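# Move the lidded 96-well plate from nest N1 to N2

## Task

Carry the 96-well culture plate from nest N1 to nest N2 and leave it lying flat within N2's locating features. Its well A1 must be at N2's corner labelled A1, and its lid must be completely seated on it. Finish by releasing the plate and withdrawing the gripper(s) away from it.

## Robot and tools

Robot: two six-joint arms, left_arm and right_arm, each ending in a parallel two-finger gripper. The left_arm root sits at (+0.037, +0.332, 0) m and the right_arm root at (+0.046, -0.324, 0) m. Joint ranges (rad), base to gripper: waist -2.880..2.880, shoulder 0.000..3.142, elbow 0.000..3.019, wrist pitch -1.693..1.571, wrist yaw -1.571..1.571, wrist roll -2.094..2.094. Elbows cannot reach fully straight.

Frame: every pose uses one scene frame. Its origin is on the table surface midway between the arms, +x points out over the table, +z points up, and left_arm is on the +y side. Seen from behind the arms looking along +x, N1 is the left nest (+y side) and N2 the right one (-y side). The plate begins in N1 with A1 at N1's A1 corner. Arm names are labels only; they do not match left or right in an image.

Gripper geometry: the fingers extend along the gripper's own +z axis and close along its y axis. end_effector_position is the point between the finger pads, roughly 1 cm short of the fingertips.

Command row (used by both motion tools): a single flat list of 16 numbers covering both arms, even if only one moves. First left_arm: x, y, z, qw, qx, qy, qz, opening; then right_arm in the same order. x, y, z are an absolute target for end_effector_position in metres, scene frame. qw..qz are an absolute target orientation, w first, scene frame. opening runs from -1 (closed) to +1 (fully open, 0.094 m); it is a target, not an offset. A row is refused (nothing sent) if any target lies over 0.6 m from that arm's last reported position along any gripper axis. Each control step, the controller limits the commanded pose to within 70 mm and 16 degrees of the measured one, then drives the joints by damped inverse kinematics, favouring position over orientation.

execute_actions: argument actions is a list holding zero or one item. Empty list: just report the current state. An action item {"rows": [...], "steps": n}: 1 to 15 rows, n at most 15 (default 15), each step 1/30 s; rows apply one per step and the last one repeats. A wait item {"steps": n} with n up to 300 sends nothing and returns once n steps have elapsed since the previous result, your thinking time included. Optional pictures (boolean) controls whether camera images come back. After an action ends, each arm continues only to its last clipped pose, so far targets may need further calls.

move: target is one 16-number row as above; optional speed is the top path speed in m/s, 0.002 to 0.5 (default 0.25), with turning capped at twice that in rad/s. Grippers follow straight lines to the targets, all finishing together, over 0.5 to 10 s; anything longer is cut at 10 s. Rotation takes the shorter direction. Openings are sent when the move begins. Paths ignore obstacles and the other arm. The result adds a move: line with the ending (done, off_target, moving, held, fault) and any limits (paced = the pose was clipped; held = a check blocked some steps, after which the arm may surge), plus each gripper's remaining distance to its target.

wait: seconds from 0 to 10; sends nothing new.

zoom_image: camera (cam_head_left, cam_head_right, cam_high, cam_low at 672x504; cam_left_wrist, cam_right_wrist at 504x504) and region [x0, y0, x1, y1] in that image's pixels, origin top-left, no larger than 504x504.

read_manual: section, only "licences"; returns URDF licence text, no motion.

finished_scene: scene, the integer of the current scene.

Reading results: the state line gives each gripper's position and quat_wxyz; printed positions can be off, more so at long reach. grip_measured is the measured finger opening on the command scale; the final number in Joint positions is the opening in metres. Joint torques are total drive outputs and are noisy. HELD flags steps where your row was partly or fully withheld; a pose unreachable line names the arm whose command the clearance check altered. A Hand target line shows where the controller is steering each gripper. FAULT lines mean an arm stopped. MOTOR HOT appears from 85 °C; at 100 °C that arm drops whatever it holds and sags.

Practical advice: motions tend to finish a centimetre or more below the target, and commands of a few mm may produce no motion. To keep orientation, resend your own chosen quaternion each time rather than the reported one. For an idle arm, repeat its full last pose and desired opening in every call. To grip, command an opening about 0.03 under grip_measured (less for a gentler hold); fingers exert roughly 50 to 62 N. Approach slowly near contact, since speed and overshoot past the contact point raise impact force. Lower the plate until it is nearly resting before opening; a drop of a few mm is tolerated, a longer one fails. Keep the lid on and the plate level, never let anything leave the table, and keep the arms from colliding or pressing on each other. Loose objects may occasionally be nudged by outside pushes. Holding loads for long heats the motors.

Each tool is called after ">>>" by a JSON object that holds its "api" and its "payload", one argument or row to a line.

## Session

>>> {"api": "execute_actions", "payload": {
  "actions": []
}}

>>> {"api": "zoom_image", "payload": {
  "camera": "cam_head_left",
  "region": [120,190,500,330]
}}

Scene clock: 0.00 s of 13200.00 s.
left_arm: end_effector_position=(+0.5884, +0.3953, +0.1397) grip_measured=+1.000 end_effector_quat_wxyz=(-0.197, +0.704, -0.581, +0.358) | right_arm: end_effector_position=(+0.5019, -0.4721, +0.2324) grip_measured=+1.000 end_effector_quat_wxyz=(+0.486, +0.796, +0.360, -0.031)
Joint positions: left_arm=[ 0.3    1.493  0.918 -0.193  0.288 -1.682  0.094] | right_arm=[-0.125  1.353  1.008 -0.678  0.907  1.993  0.094]
Joint velocities: left_arm=[0.015 0.005 0.007 0.002 0.051 0.066 0.   ] | right_arm=[ 0.005 -0.005 -0.002 -0.012  0.007 -0.007  0.   ]
Joint torques (N m, as the arm reports them, + toward a larger angle): no reading
Hand target (left_arm): +0.599, +0.397, +0.158; -0.211, +0.696, -0.578, +0.369
Hand target (right_arm): +0.510, -0.472, +0.248; +0.493, +0.796, +0.352, -0.017
camera_calibration (this result's frames):
cam_left_wrist: T_world_to_cam=[[0.689824, 0.250107, 0.679403, -0.600468], [-0.363975, -0.691406, 0.624083, 0.401798], [0.625831, -0.677793, -0.385916, 0.080295], [0, 0, 0, 1]] pos_world=[0.51021, 0.48241, 0.188192]
cam_right_wrist: T_world_to_cam=[[-0.600888, 0.278577, -0.749219, 0.609073], [0.425544, 0.904925, -0.00482303, 0.216925], [0.676643, -0.321724, -0.662305, -0.217931], [0, 0, 0, 1]] pos_world=[0.421135, -0.436087, 0.313038]

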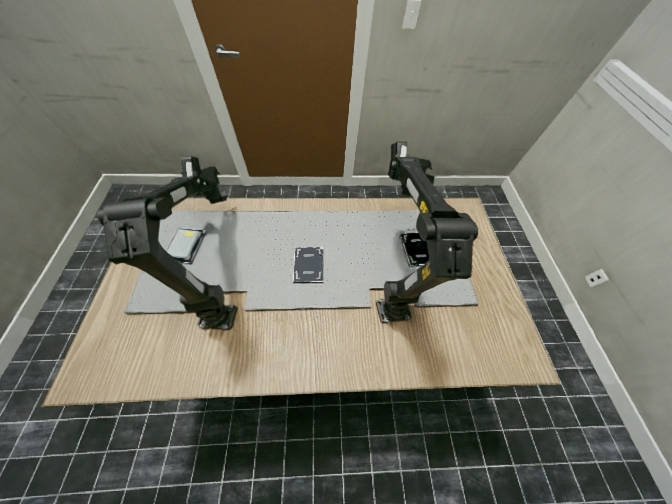

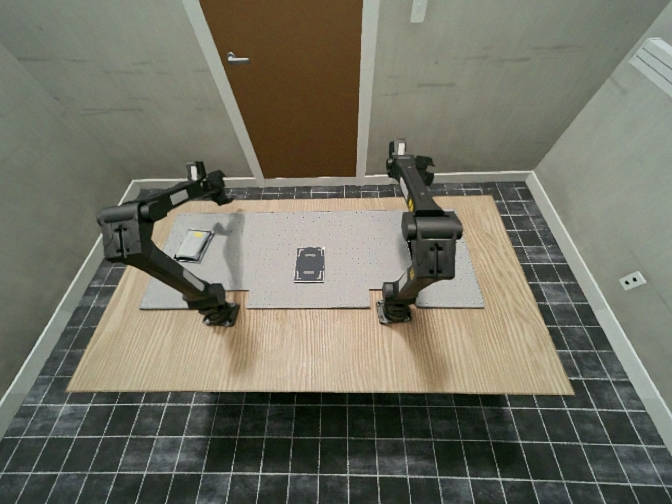

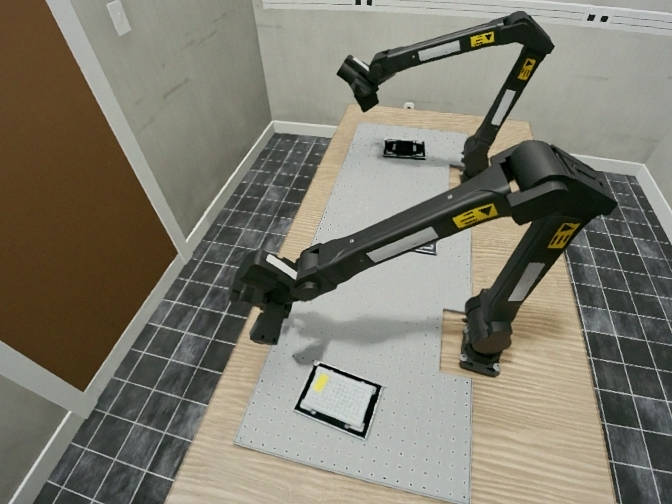

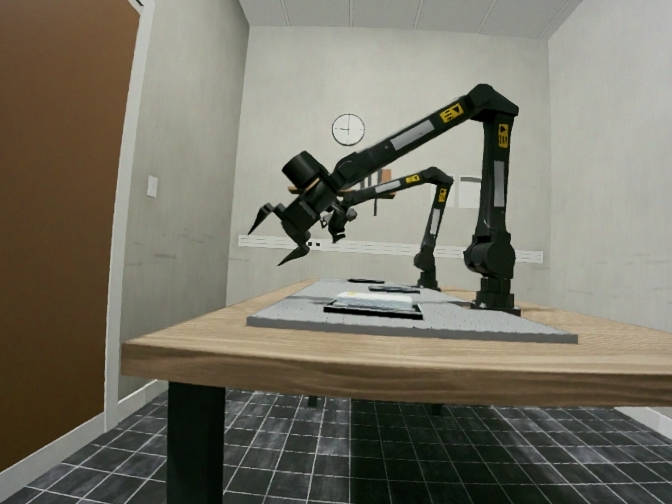

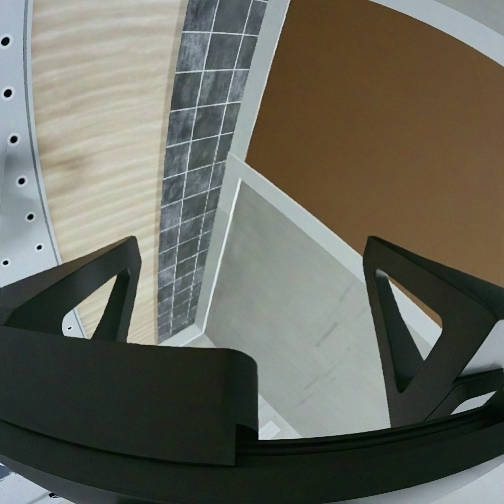

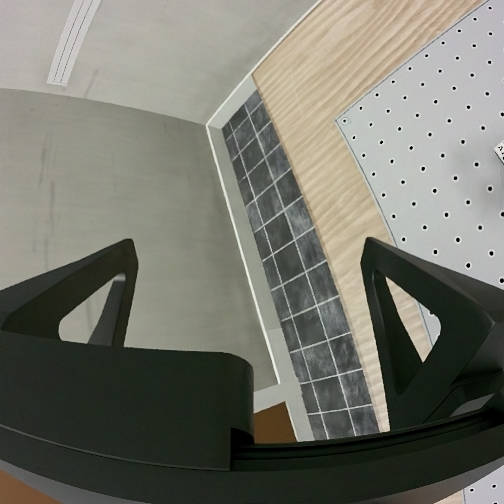

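Region (120, 190, 500, 330) of cam_head_left's 672x504 image, scaled by 1.326, with more detail than that image has; it fills the top 186 rows of this view, and the rest is white.

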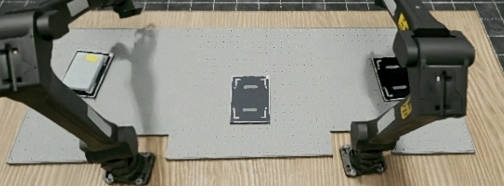

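>>> {"api": "move", "payload": {
  "target": [0.355,0.53,0.12,0,0.07,0.9975,0,1,0.32,-0.46,0.15,0,0,1,0,1],
  "speed": 0.35
}}

>>> {"api": "move", "payload": {
  "target": [0.355,0.53,0.08,0,0.07,0.9975,0,1,0.32,-0.46,0.08,0,0,1,0,1],
  "speed": 0.07
}}

Scene clock: 4.93 s of 13200.00 s.
left_arm: end_effector_position=(+0.3547, +0.5227, +0.1058) grip_measured=+1.000 end_effector_quat_wxyz=(-0.011, +0.071, +0.997, +0.002) | right_arm: end_effector_position=(+0.3023, -0.4454, +0.1322) grip_measured=+1.000 end_effector_quat_wxyz=(-0.012, +0.005, +1.000, +0.014)
Joint positions: left_arm=[ 0.632  1.411  0.969 -1.144 -0.016  0.677  0.094] | right_arm=[-0.548  1.157  0.819 -1.267 -0.015 -0.439  0.094]
Joint velocities: left_arm=[-0.005 -0.005 -0.022  0.002  0.007 -0.022  0.   ] | right_arm=[-0.015 -0.005  0.017 -0.007 -0.037 -0.037  0.   ]
Joint torques (N m, as the arm reports them, + toward a larger angle): left_arm=[ -0.34 -10.08   9.36  -0.25   0.03   0.09] | right_arm=[-0.31 -4.56 14.63 -0.58  0.1  -0.01]
Hand target (left_arm): +0.352, +0.527, +0.116; -0.003, +0.070, +0.997, +0.009
Hand target (right_arm): +0.318, -0.456, +0.153; +0.007, +0.002, +1.000, +0.004
Off the commanded pose (left_arm): 0.016 m, 1 deg.
Off the commanded pose (right_arm): 0.029 m, 2 deg.
move: off_target (left_arm, right_arm)
camera_calibration (this result's frames):
cam_left_wrist: T_world_to_cam=[[-0.137687, -0.990256, -0.0208598, 0.567819], [-0.791051, 0.097267, 0.603968, 0.167341], [-0.596054, 0.09966, -0.796736, 0.370366], [0, 0, 0, 1]] pos_world=[0.431315, 0.509099, 0.20586]
cam_right_wrist: T_world_to_cam=[[-0.0173093, -0.999657, -0.0196768, -0.435574], [-0.792764, 0.00172932, 0.609526, 0.162107], [-0.609282, 0.0261495, -0.792522, 0.420279], [0, 0, 0, 1]] pos_world=[0.377042, -0.446695, 0.225701]

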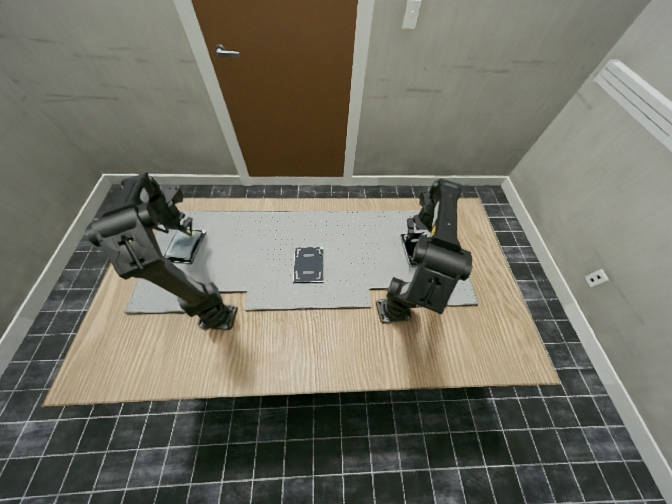

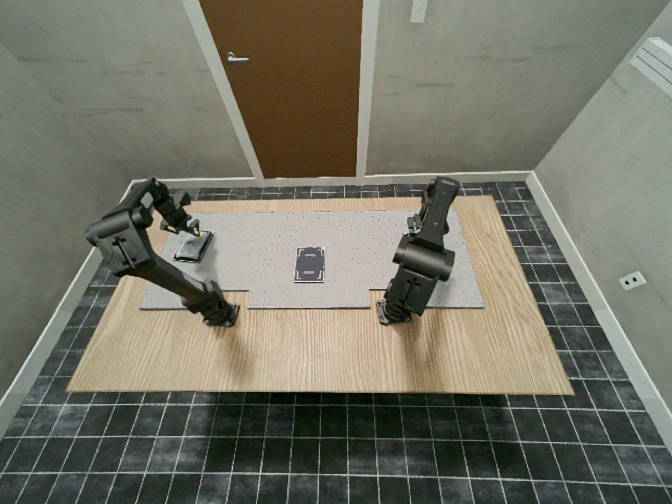

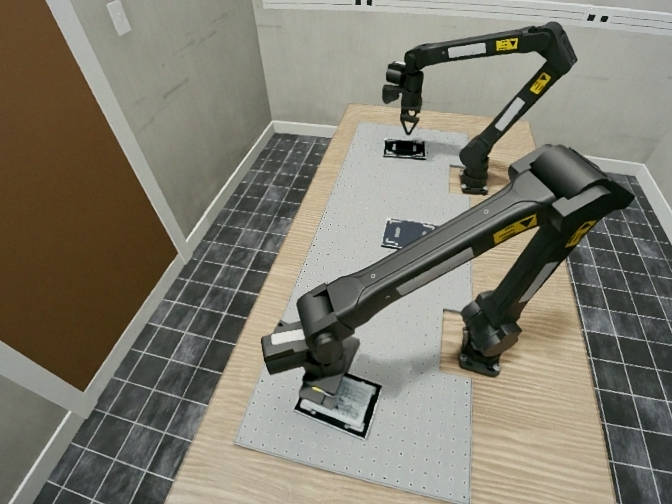

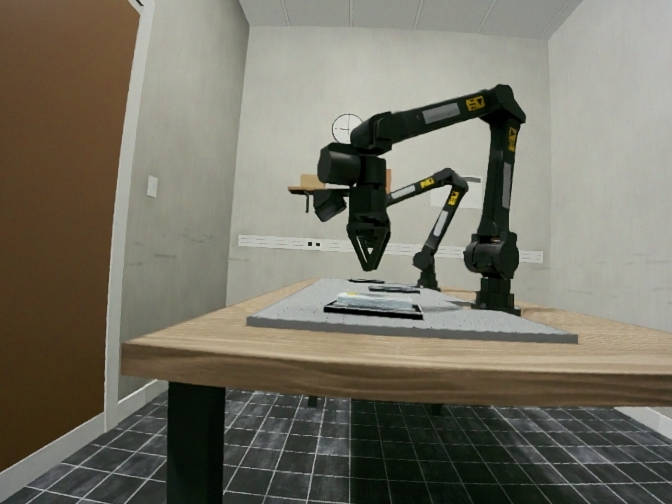

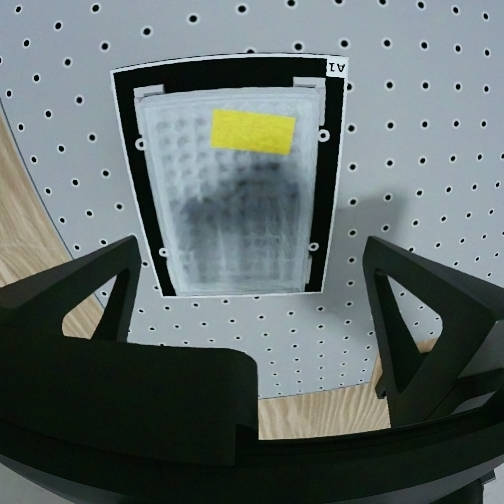

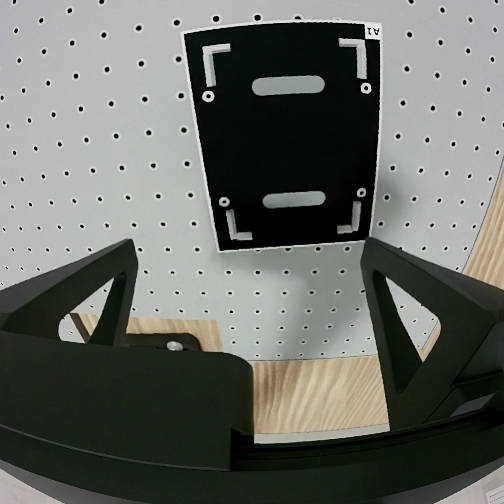

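Scene clock: 6.10 s of 13200.00 s.
left_arm: end_effector_position=(+0.3532, +0.5239, +0.0841) grip_measured=+1.000 end_effector_quat_wxyz=(-0.003, +0.072, +0.997, -0.000) | right_arm: end_effector_position=(+0.3183, -0.4557, +0.0814) grip_measured=+1.000 end_effector_quat_wxyz=(-0.004, +0.001, +1.000, +0.004)
Joint positions: left_arm=[ 0.643  1.432  0.926 -1.071 -0.004  0.688  0.094] | right_arm=[-0.55   1.26   0.756 -1.078 -0.004 -0.448  0.094]
Joint velocities: left_arm=[ 0.005 -0.005 -0.007 -0.007  0.022 -0.037  0.   ] | right_arm=[-0.015 -0.005 -0.007 -0.017 -0.007 -0.022  0.   ]
Joint torques (N m, as the arm reports them, + toward a larger angle): left_arm=[-0.44 -6.92  9.18  0.73  0.24  0.08] | right_arm=[-0.63 -5.53  8.48  0.96  0.17 -0.02]
Hand target (left_arm): +0.355, +0.530, +0.080; -0.001, +0.070, +0.998, +0.000
Hand target (right_arm): +0.320, -0.460, +0.080; -0.000, -0.000, +1.000, +0.000
Off the commanded pose (left_arm): 0.008 m, 0 deg.
Off the commanded pose (right_arm): 0.005 m, 1 deg.
move: done
camera_calibration (this result's frames):
cam_left_wrist: T_world_to_cam=[[-0.138021, -0.990272, -0.0176487, 0.568238], [-0.8, 0.100961, 0.591445, 0.181367], [-0.583909, 0.0957508, -0.806152, 0.350624], [0, 0, 0, 1]] pos_world=[0.428255, 0.510827, 0.185416]
cam_right_wrist: T_world_to_cam=[[-0.00926737, -0.999957, 0.0000498314, -0.450838], [-0.802133, 0.00746374, 0.597098, 0.212296], [-0.597073, 0.00549356, -0.802168, 0.377538], [0, 0, 0, 1]] pos_world=[0.391529, -0.454477, 0.17611]

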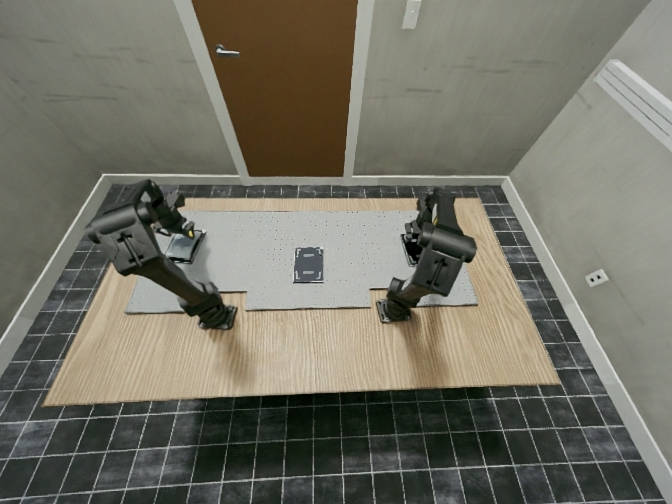

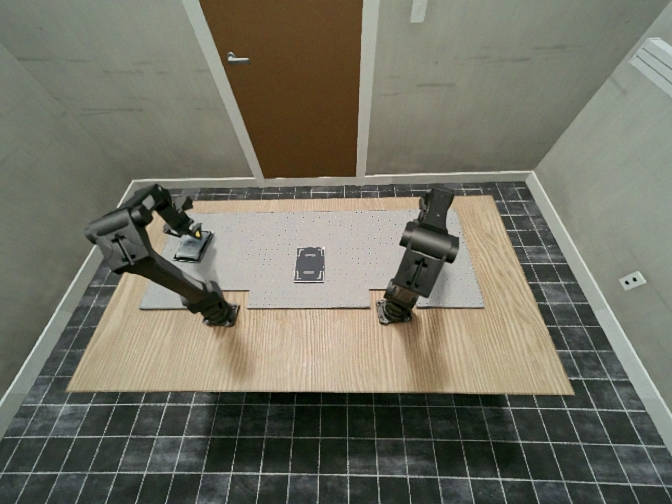

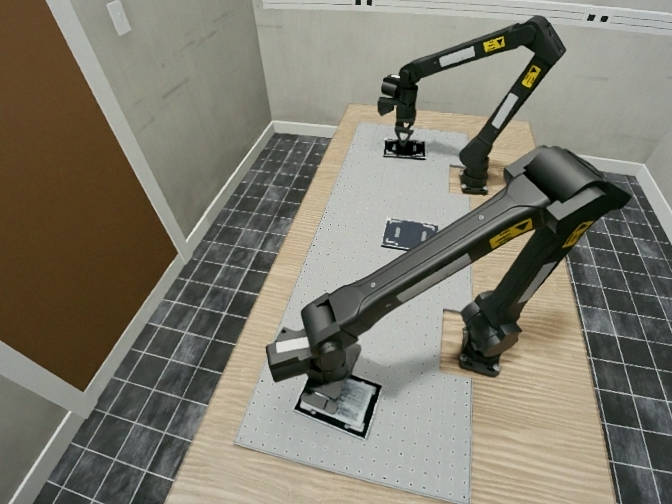

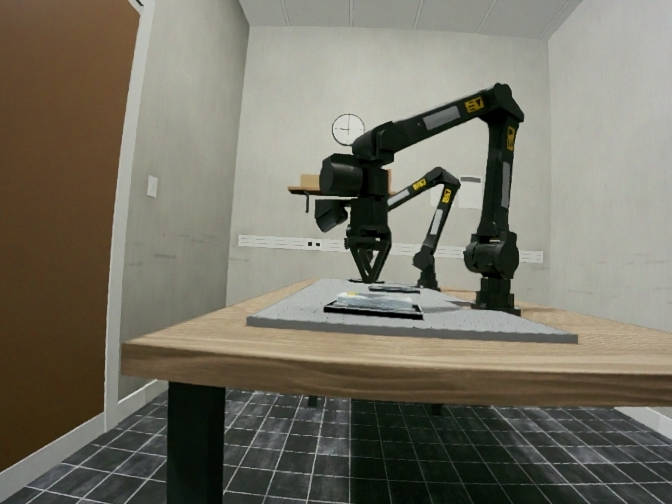

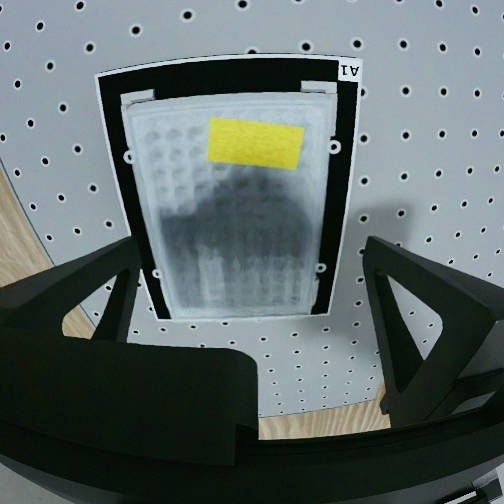

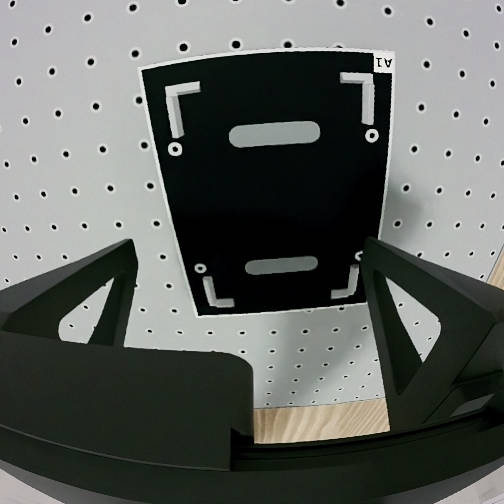

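>>> {"api": "move", "payload": {
  "target": [0.349,0.539,0.058,0,0.042,0.9991,0,1,0.32,-0.46,0.08,0,0,1,0,1],
  "speed": 0.03
}}

Scene clock: 7.97 s of 13200.00 s.
left_arm: end_effector_position=(+0.3480, +0.5333, +0.0628) grip_measured=+1.000 end_effector_quat_wxyz=(-0.002, +0.054, +0.999, +0.001) | right_arm: end_effector_position=(+0.3183, -0.4557, +0.0814) grip_measured=+1.000 end_effector_quat_wxyz=(-0.004, +0.001, +1.000, +0.004)
Joint positions: left_arm=[ 0.672  1.464  0.895 -1.006 -0.004  0.681  0.094] | right_arm=[-0.55   1.26   0.756 -1.078 -0.004 -0.448  0.094]
Joint velocities: left_arm=[-0.005 -0.005  0.022 -0.017 -0.066 -0.022  0.   ] | right_arm=[-0.015 -0.015  0.017  0.012  0.007 -0.037  0.   ]
Joint torques (N m, as the arm reports them, + toward a larger angle): left_arm=[-0.55 -6.27  8.83  0.75  0.23 -0.19] | right_arm=[-0.72 -5.91  8.63  0.93  0.18  0.01]
Hand target (left_arm): +0.349, +0.539, +0.058; -0.000, +0.042, +0.999, +0.000
Hand target (right_arm): +0.320, -0.460, +0.080; -0.000, -0.000, +1.000, -0.000
Off the commanded pose (left_arm): 0.008 m, 1 deg.
Off the commanded pose (right_arm): 0.005 m, 1 deg.
move: done
camera_calibration (this result's frames):
cam_left_wrist: T_world_to_cam=[[-0.102395, -0.99456, -0.0191279, 0.566418], [-0.804241, 0.0714536, 0.589993, 0.206173], [-0.585416, 0.0757957, -0.807182, 0.340722], [0, 0, 0, 1]] pos_world=[0.423275, 0.522779, 0.164218]
cam_right_wrist: T_world_to_cam=[[-0.00888594, -0.999961, 0.0000463808, -0.450961], [-0.802138, 0.00715572, 0.597096, 0.212157], [-0.597073, 0.00526855, -0.80217, 0.377435], [0, 0, 0, 1]] pos_world=[0.391528, -0.45445, 0.17611]

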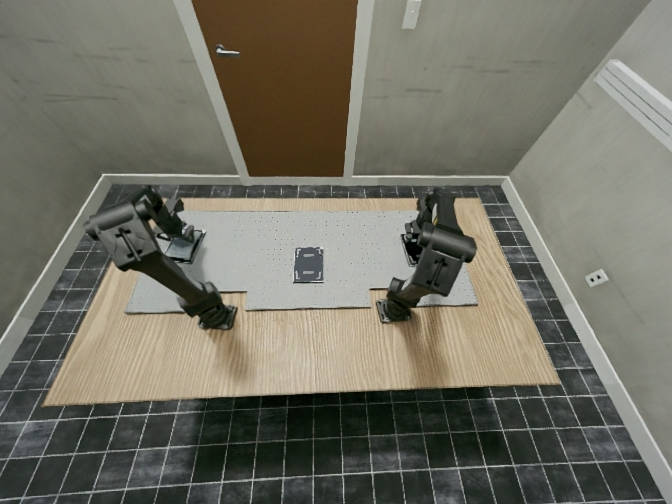

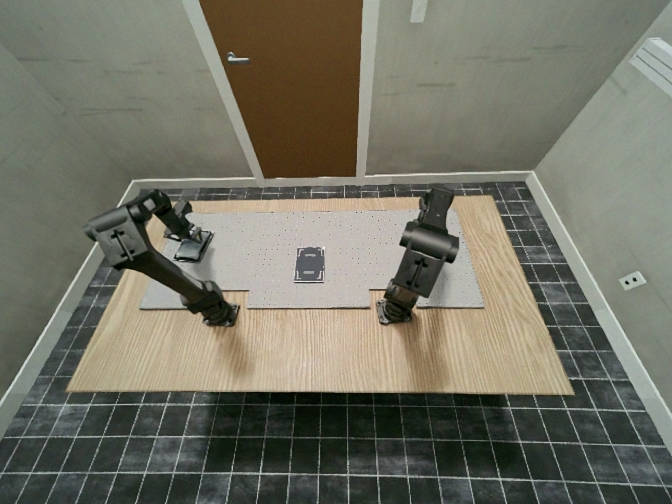

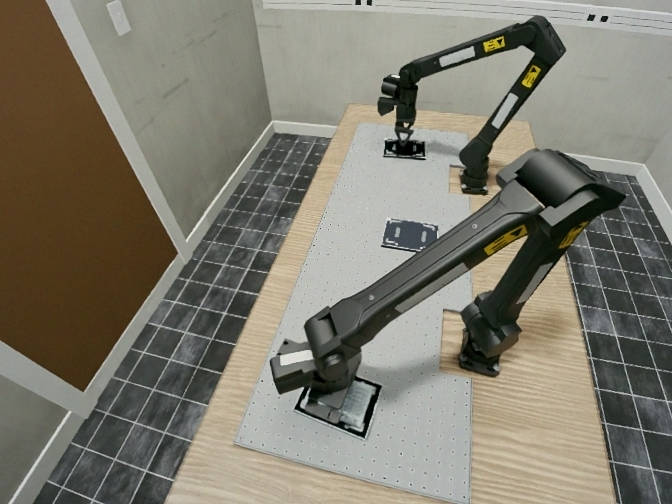

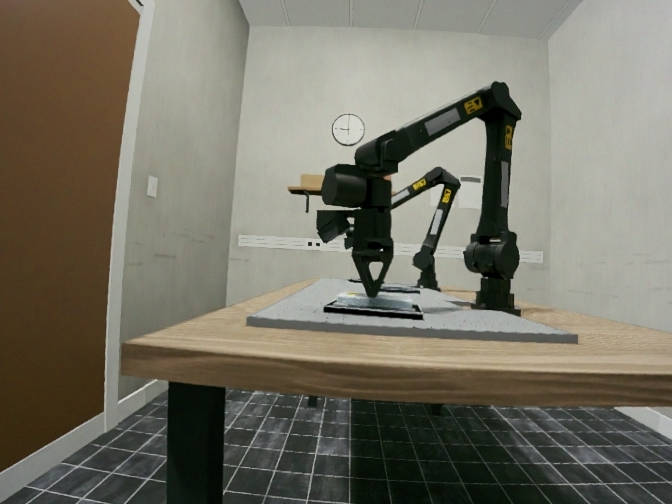

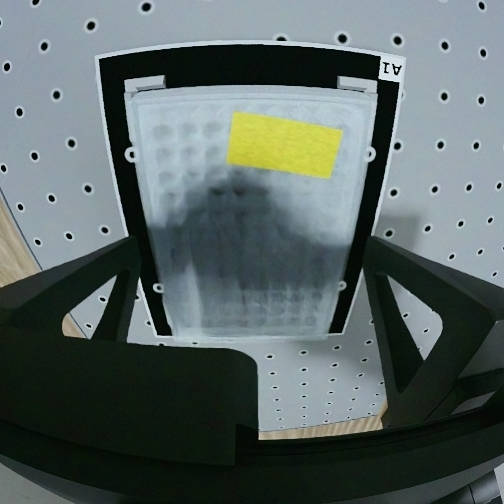

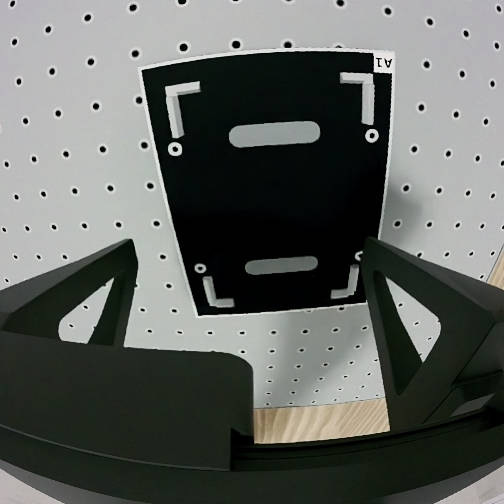

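>>> {"api": "move", "payload": {
  "target": [0.349,0.539,0.033,0,0.045,0.999,0,1,0.32,-0.46,0.08,0,0,1,0,1],
  "speed": 0.02
}}

Scene clock: 10.37 s of 13200.00 s.
left_arm: end_effector_position=(+0.3504, +0.5348, +0.0441) grip_measured=+1.000 end_effector_quat_wxyz=(+0.003, +0.053, +0.999, +0.004) | right_arm: end_effector_position=(+0.3183, -0.4557, +0.0814) grip_measured=+1.000 end_effector_quat_wxyz=(-0.004, +0.001, +1.000, +0.004)
Joint positions: left_arm=[ 0.672  1.495  0.87  -0.937 -0.003  0.681  0.094] | right_arm=[-0.55   1.26   0.756 -1.078 -0.004 -0.448  0.094]
Joint velocities: left_arm=[-0.005 -0.015 -0.007 -0.017  0.022 -0.007  0.   ] | right_arm=[ 0.005  0.005  0.002  0.002 -0.007 -0.051  0.   ]
Joint torques (N m, as the arm reports them, + toward a larger angle): left_arm=[-0.28 -6.04  7.95  0.85  0.25 -0.11] | right_arm=[-0.66 -5.68  8.67  0.98  0.17  0.01]
Hand target (left_arm): +0.349, +0.539, +0.033; -0.000, +0.045, +0.999, +0.000
Hand target (right_arm): +0.320, -0.460, +0.080; -0.000, -0.000, +1.000, -0.000
Off the commanded pose (left_arm): 0.012 m, 1 deg.
Off the commanded pose (right_arm): 0.005 m, 1 deg.
move: off_target (left_arm)
camera_calibration (this result's frames):
cam_left_wrist: T_world_to_cam=[[-0.10177, -0.994449, -0.0267087, 0.567885], [-0.810582, 0.0673288, 0.581741, 0.2239], [-0.576714, 0.0808532, -0.812935, 0.321435], [0, 0, 0, 1]] pos_world=[0.424659, 0.523668, 0.146221]
cam_right_wrist: T_world_to_cam=[[-0.00888594, -0.999961, 0.0000463808, -0.450961], [-0.802138, 0.00715572, 0.597096, 0.212157], [-0.597073, 0.00526855, -0.80217, 0.377435], [0, 0, 0, 1]] pos_world=[0.391528, -0.45445, 0.17611]

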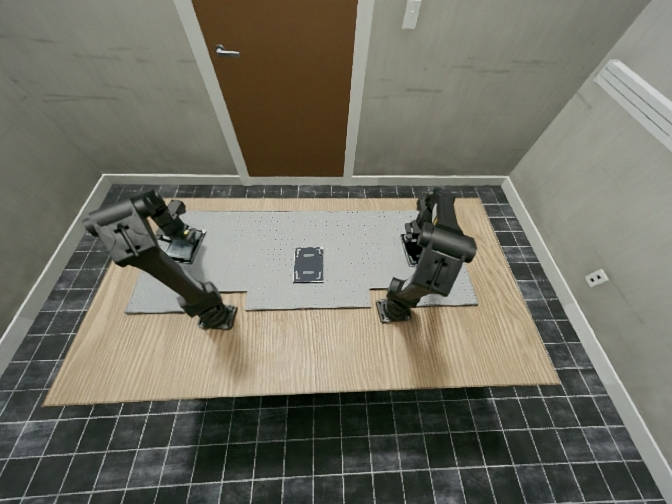

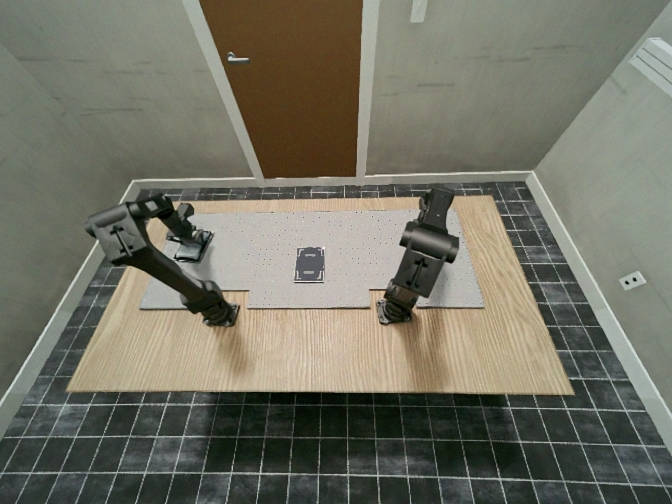

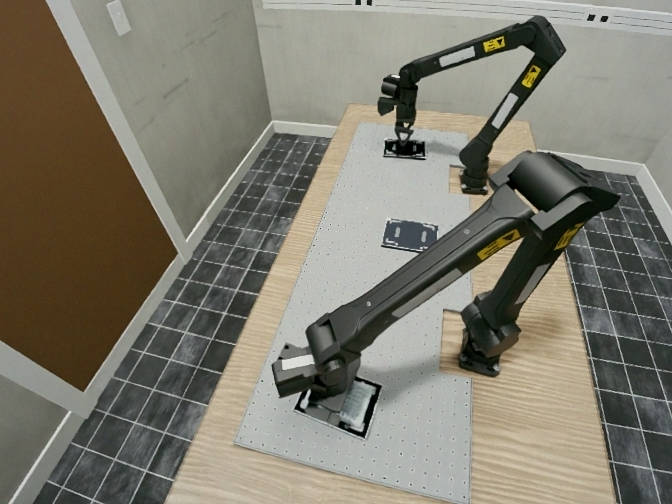

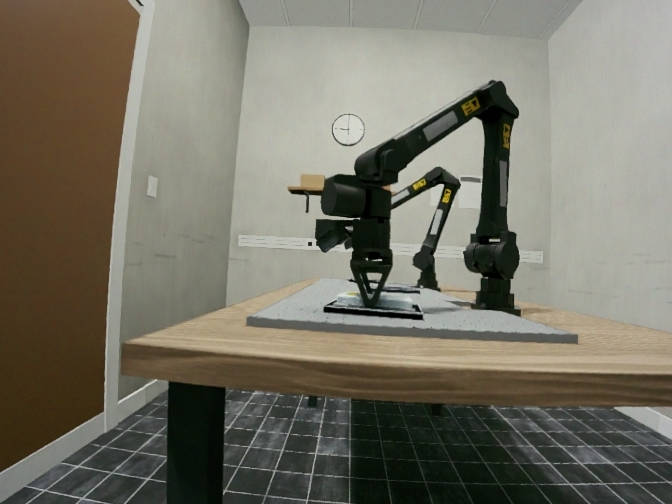

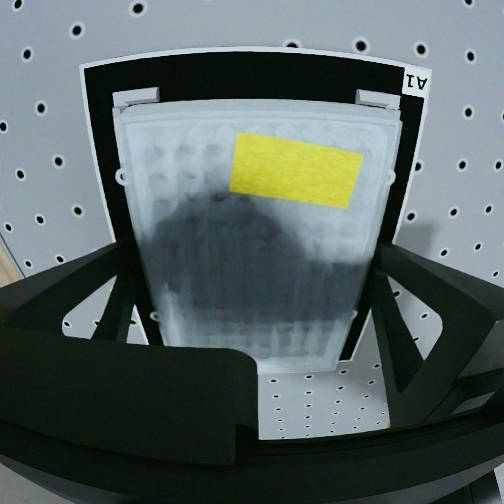

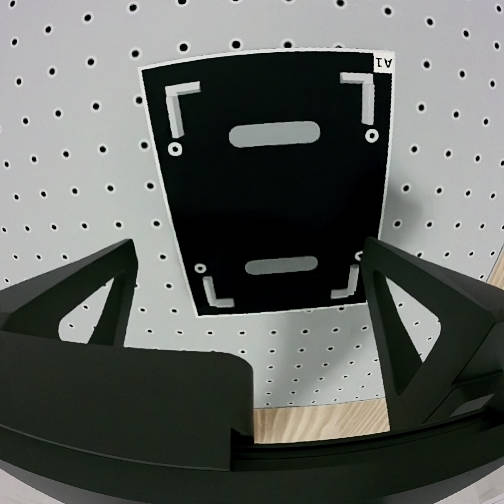

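>>> {"api": "execute_actions", "payload": {
  "actions": [
    {"rows":[[0.349,0.536,0.037,0,0.05,0.9987,0,0.77,0.32,-0.46,0.08,0,0,1,0,1]]}
  ],
  "pictures": false
}}

>>> {"api": "execute_actions", "payload": {
  "actions": [
    {"rows":[[0.358,0.54,0.054,0.012,0.05,0.9987,0.008,0.77,0.32,-0.46,0.08,0,0,1,0,1],[0.367,0.546,0.068,0.025,0.05,0.9983,0.017,0.77,0.32,-0.46,0.08,0,0,1,0,1],[0.367,0.546,0.074,0.025,0.05,0.9983,0.017,0.77,0.32,-0.46,0.08,0,0,1,0,1],[0.367,0.546,0.08,0.025,0.05,0.9983,0.017,0.77,0.32,-0.46,0.08,0,0,1,0,1],[0.367,0.546,0.088,0.025,0.05,0.9983,0.017,0.77,0.32,-0.46,0.08,0,0,1,0,1],[0.367,0.546,0.098,0.025,0.05,0.9983,0.017,0.77,0.32,-0.46,0.08,0,0,1,0,1]]}
  ]
}}

Scene clock: 12.37 s of 13200.00 s.
left_arm: end_effector_position=(+0.3503, +0.5336, +0.0436) grip_measured=+0.802 end_effector_quat_wxyz=(+0.004, +0.054, +0.999, +0.001) | right_arm: end_effector_position=(+0.3183, -0.4557, +0.0814) grip_measured=+1.000 end_effector_quat_wxyz=(-0.004, +0.001, +1.000, +0.004)
Joint positions: left_arm=[ 0.672  1.495  0.868 -0.937  0.002  0.681  0.085] | right_arm=[-0.55   1.26   0.756 -1.078 -0.004 -0.448  0.094]
Joint velocities: left_arm=[-0.005 -0.024 -0.007  0.007  0.066 -0.022 -0.   ] | right_arm=[-0.005 -0.005  0.017  0.027  0.007 -0.037  0.   ]
Joint torques (N m, as the arm reports them, + toward a larger angle): left_arm=[-0.92 -6.79  7.9   0.55  0.01 -0.06] | right_arm=[-0.7  -5.82  8.61  1.02  0.18  0.03]
Hand target (left_arm): +0.349, +0.536, +0.037; -0.000, +0.050, +0.999, -0.000
Hand target (right_arm): +0.320, -0.460, +0.080; -0.000, -0.000, +1.000, -0.000
Off the commanded pose (left_arm): 0.007 m, 1 deg.
Off the commanded pose (right_arm): 0.005 m, 1 deg.
Steps of this call (steps 1 to 45: nothing new was sent; steps 46 to 60: all 15 steps of this action). Readings (end_effector_position):
46: left_arm (+0.3505, +0.5347, +0.0441) | right_arm (+0.3183, -0.4557, +0.0814)
47: left_arm (+0.3504, +0.5337, +0.0437) | right_arm (+0.3183, -0.4557, +0.0814)
49: left_arm (+0.3503, +0.5336, +0.0436) | right_arm (+0.3183, -0.4557, +0.0814)
53: left_arm (+0.3503, +0.5336, +0.0436) | right_arm (+0.3183, -0.4557, +0.0814)
60: the state above

Scene clock: 12.87 s of 13200.00 s.
left_arm: end_effector_position=(+0.3543, +0.5362, +0.0788) grip_measured=+0.802 end_effector_quat_wxyz=(+0.009, +0.054, +0.999, +0.005) | right_arm: end_effector_position=(+0.3183, -0.4557, +0.0814) grip_measured=+1.000 end_effector_quat_wxyz=(-0.004, +0.001, +1.000, +0.004)
Joint positions: left_arm=[ 0.672  1.442  0.921 -1.029  0.002  0.681  0.085] | right_arm=[-0.55   1.26   0.756 -1.078 -0.004 -0.448  0.094]
Joint velocities: left_arm=[-0.005 -0.015 -0.017 -0.007 -0.037  0.022  0.   ] | right_arm=[-0.024  0.005 -0.002  0.007 -0.007 -0.007  0.   ]
Joint torques (N m, as the arm reports them, + toward a larger angle): left_arm=[-0.69 -9.29 12.42 -0.51  0.12 -0.07] | right_arm=[-0.82 -5.61  8.57  0.96  0.17  0.01]
Hand target (left_arm): +0.365, +0.545, +0.099; +0.025, +0.050, +0.998, +0.017
Hand target (right_arm): +0.320, -0.460, +0.080; -0.000, -0.000, +1.000, -0.000
Off the commanded pose (left_arm): 0.025 m, 2 deg.
Off the commanded pose (right_arm): 0.005 m, 1 deg.
Steps of this call (steps 1 to 15: all 15 steps of this action). Readings (end_effector_position):
1: left_arm (+0.3503, +0.5336, +0.0437) | right_arm (+0.3183, -0.4557, +0.0814)
2: left_arm (+0.3506, +0.5337, +0.0444) | right_arm (+0.3183, -0.4557, +0.0814)
4: left_arm (+0.3495, +0.5330, +0.0459) | right_arm (+0.3183, -0.4557, +0.0814)
8: left_arm (+0.3469, +0.5313, +0.0601) | right_arm (+0.3183, -0.4557, +0.0814)
15: the state above
camera_calibration (this result's frames):
cam_left_wrist: T_world_to_cam=[[-0.101877, -0.994362, -0.0294109, 0.570761], [-0.817882, 0.0668928, 0.571484, 0.210401], [-0.566295, 0.0822759, -0.820086, 0.347918], [0, 0, 0, 1]] pos_world=[0.427254, 0.524843, 0.181868]
cam_right_wrist: T_world_to_cam=[[-0.00888594, -0.999961, 0.0000463808, -0.450961], [-0.802138, 0.00715572, 0.597096, 0.212157], [-0.597073, 0.00526855, -0.80217, 0.377435], [0, 0, 0, 1]] pos_world=[0.391528, -0.45445, 0.17611]

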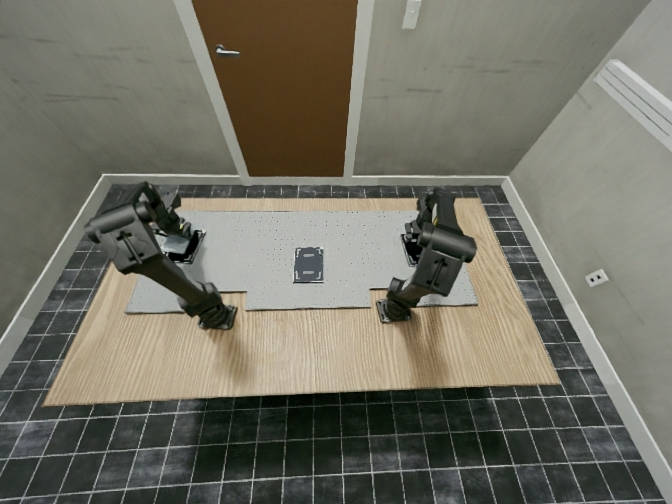

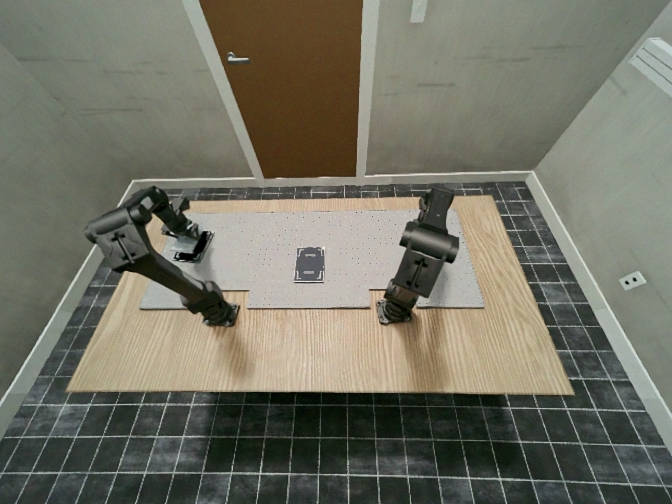

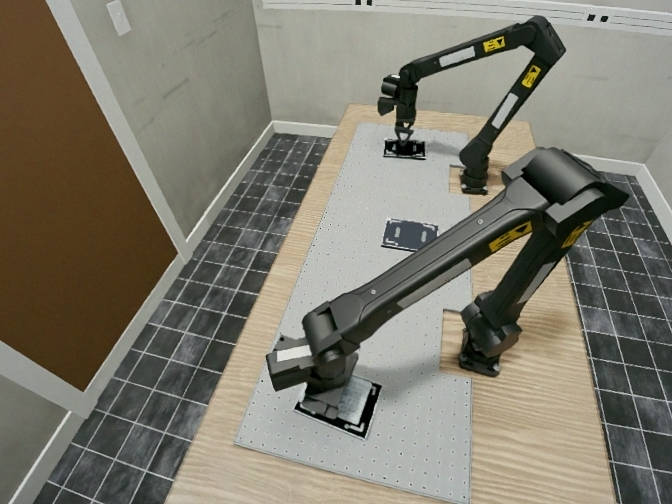

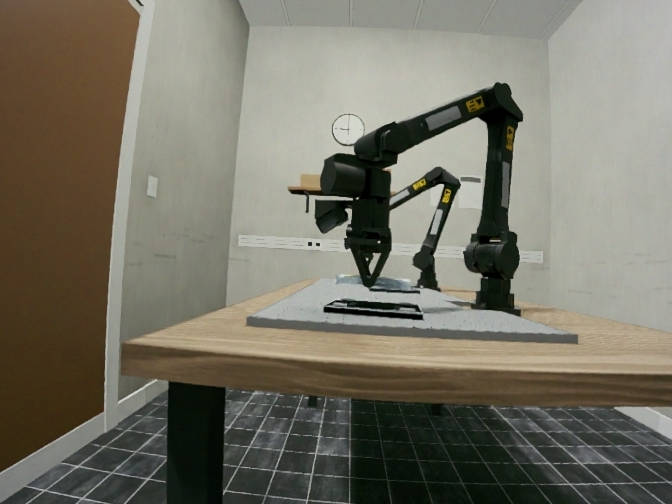

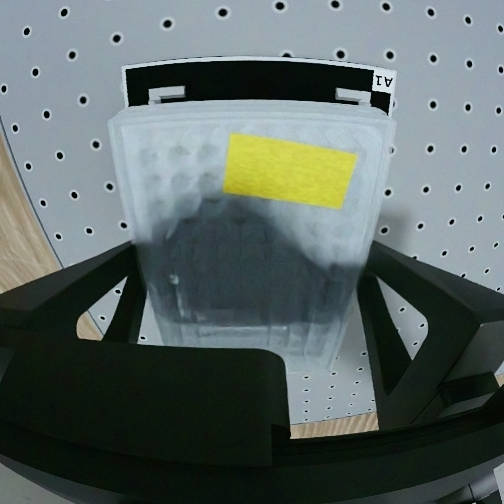

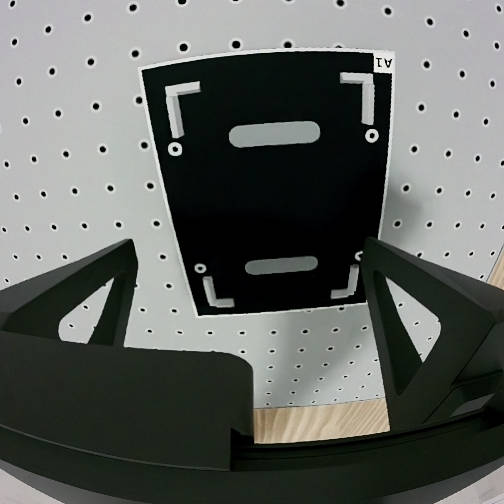

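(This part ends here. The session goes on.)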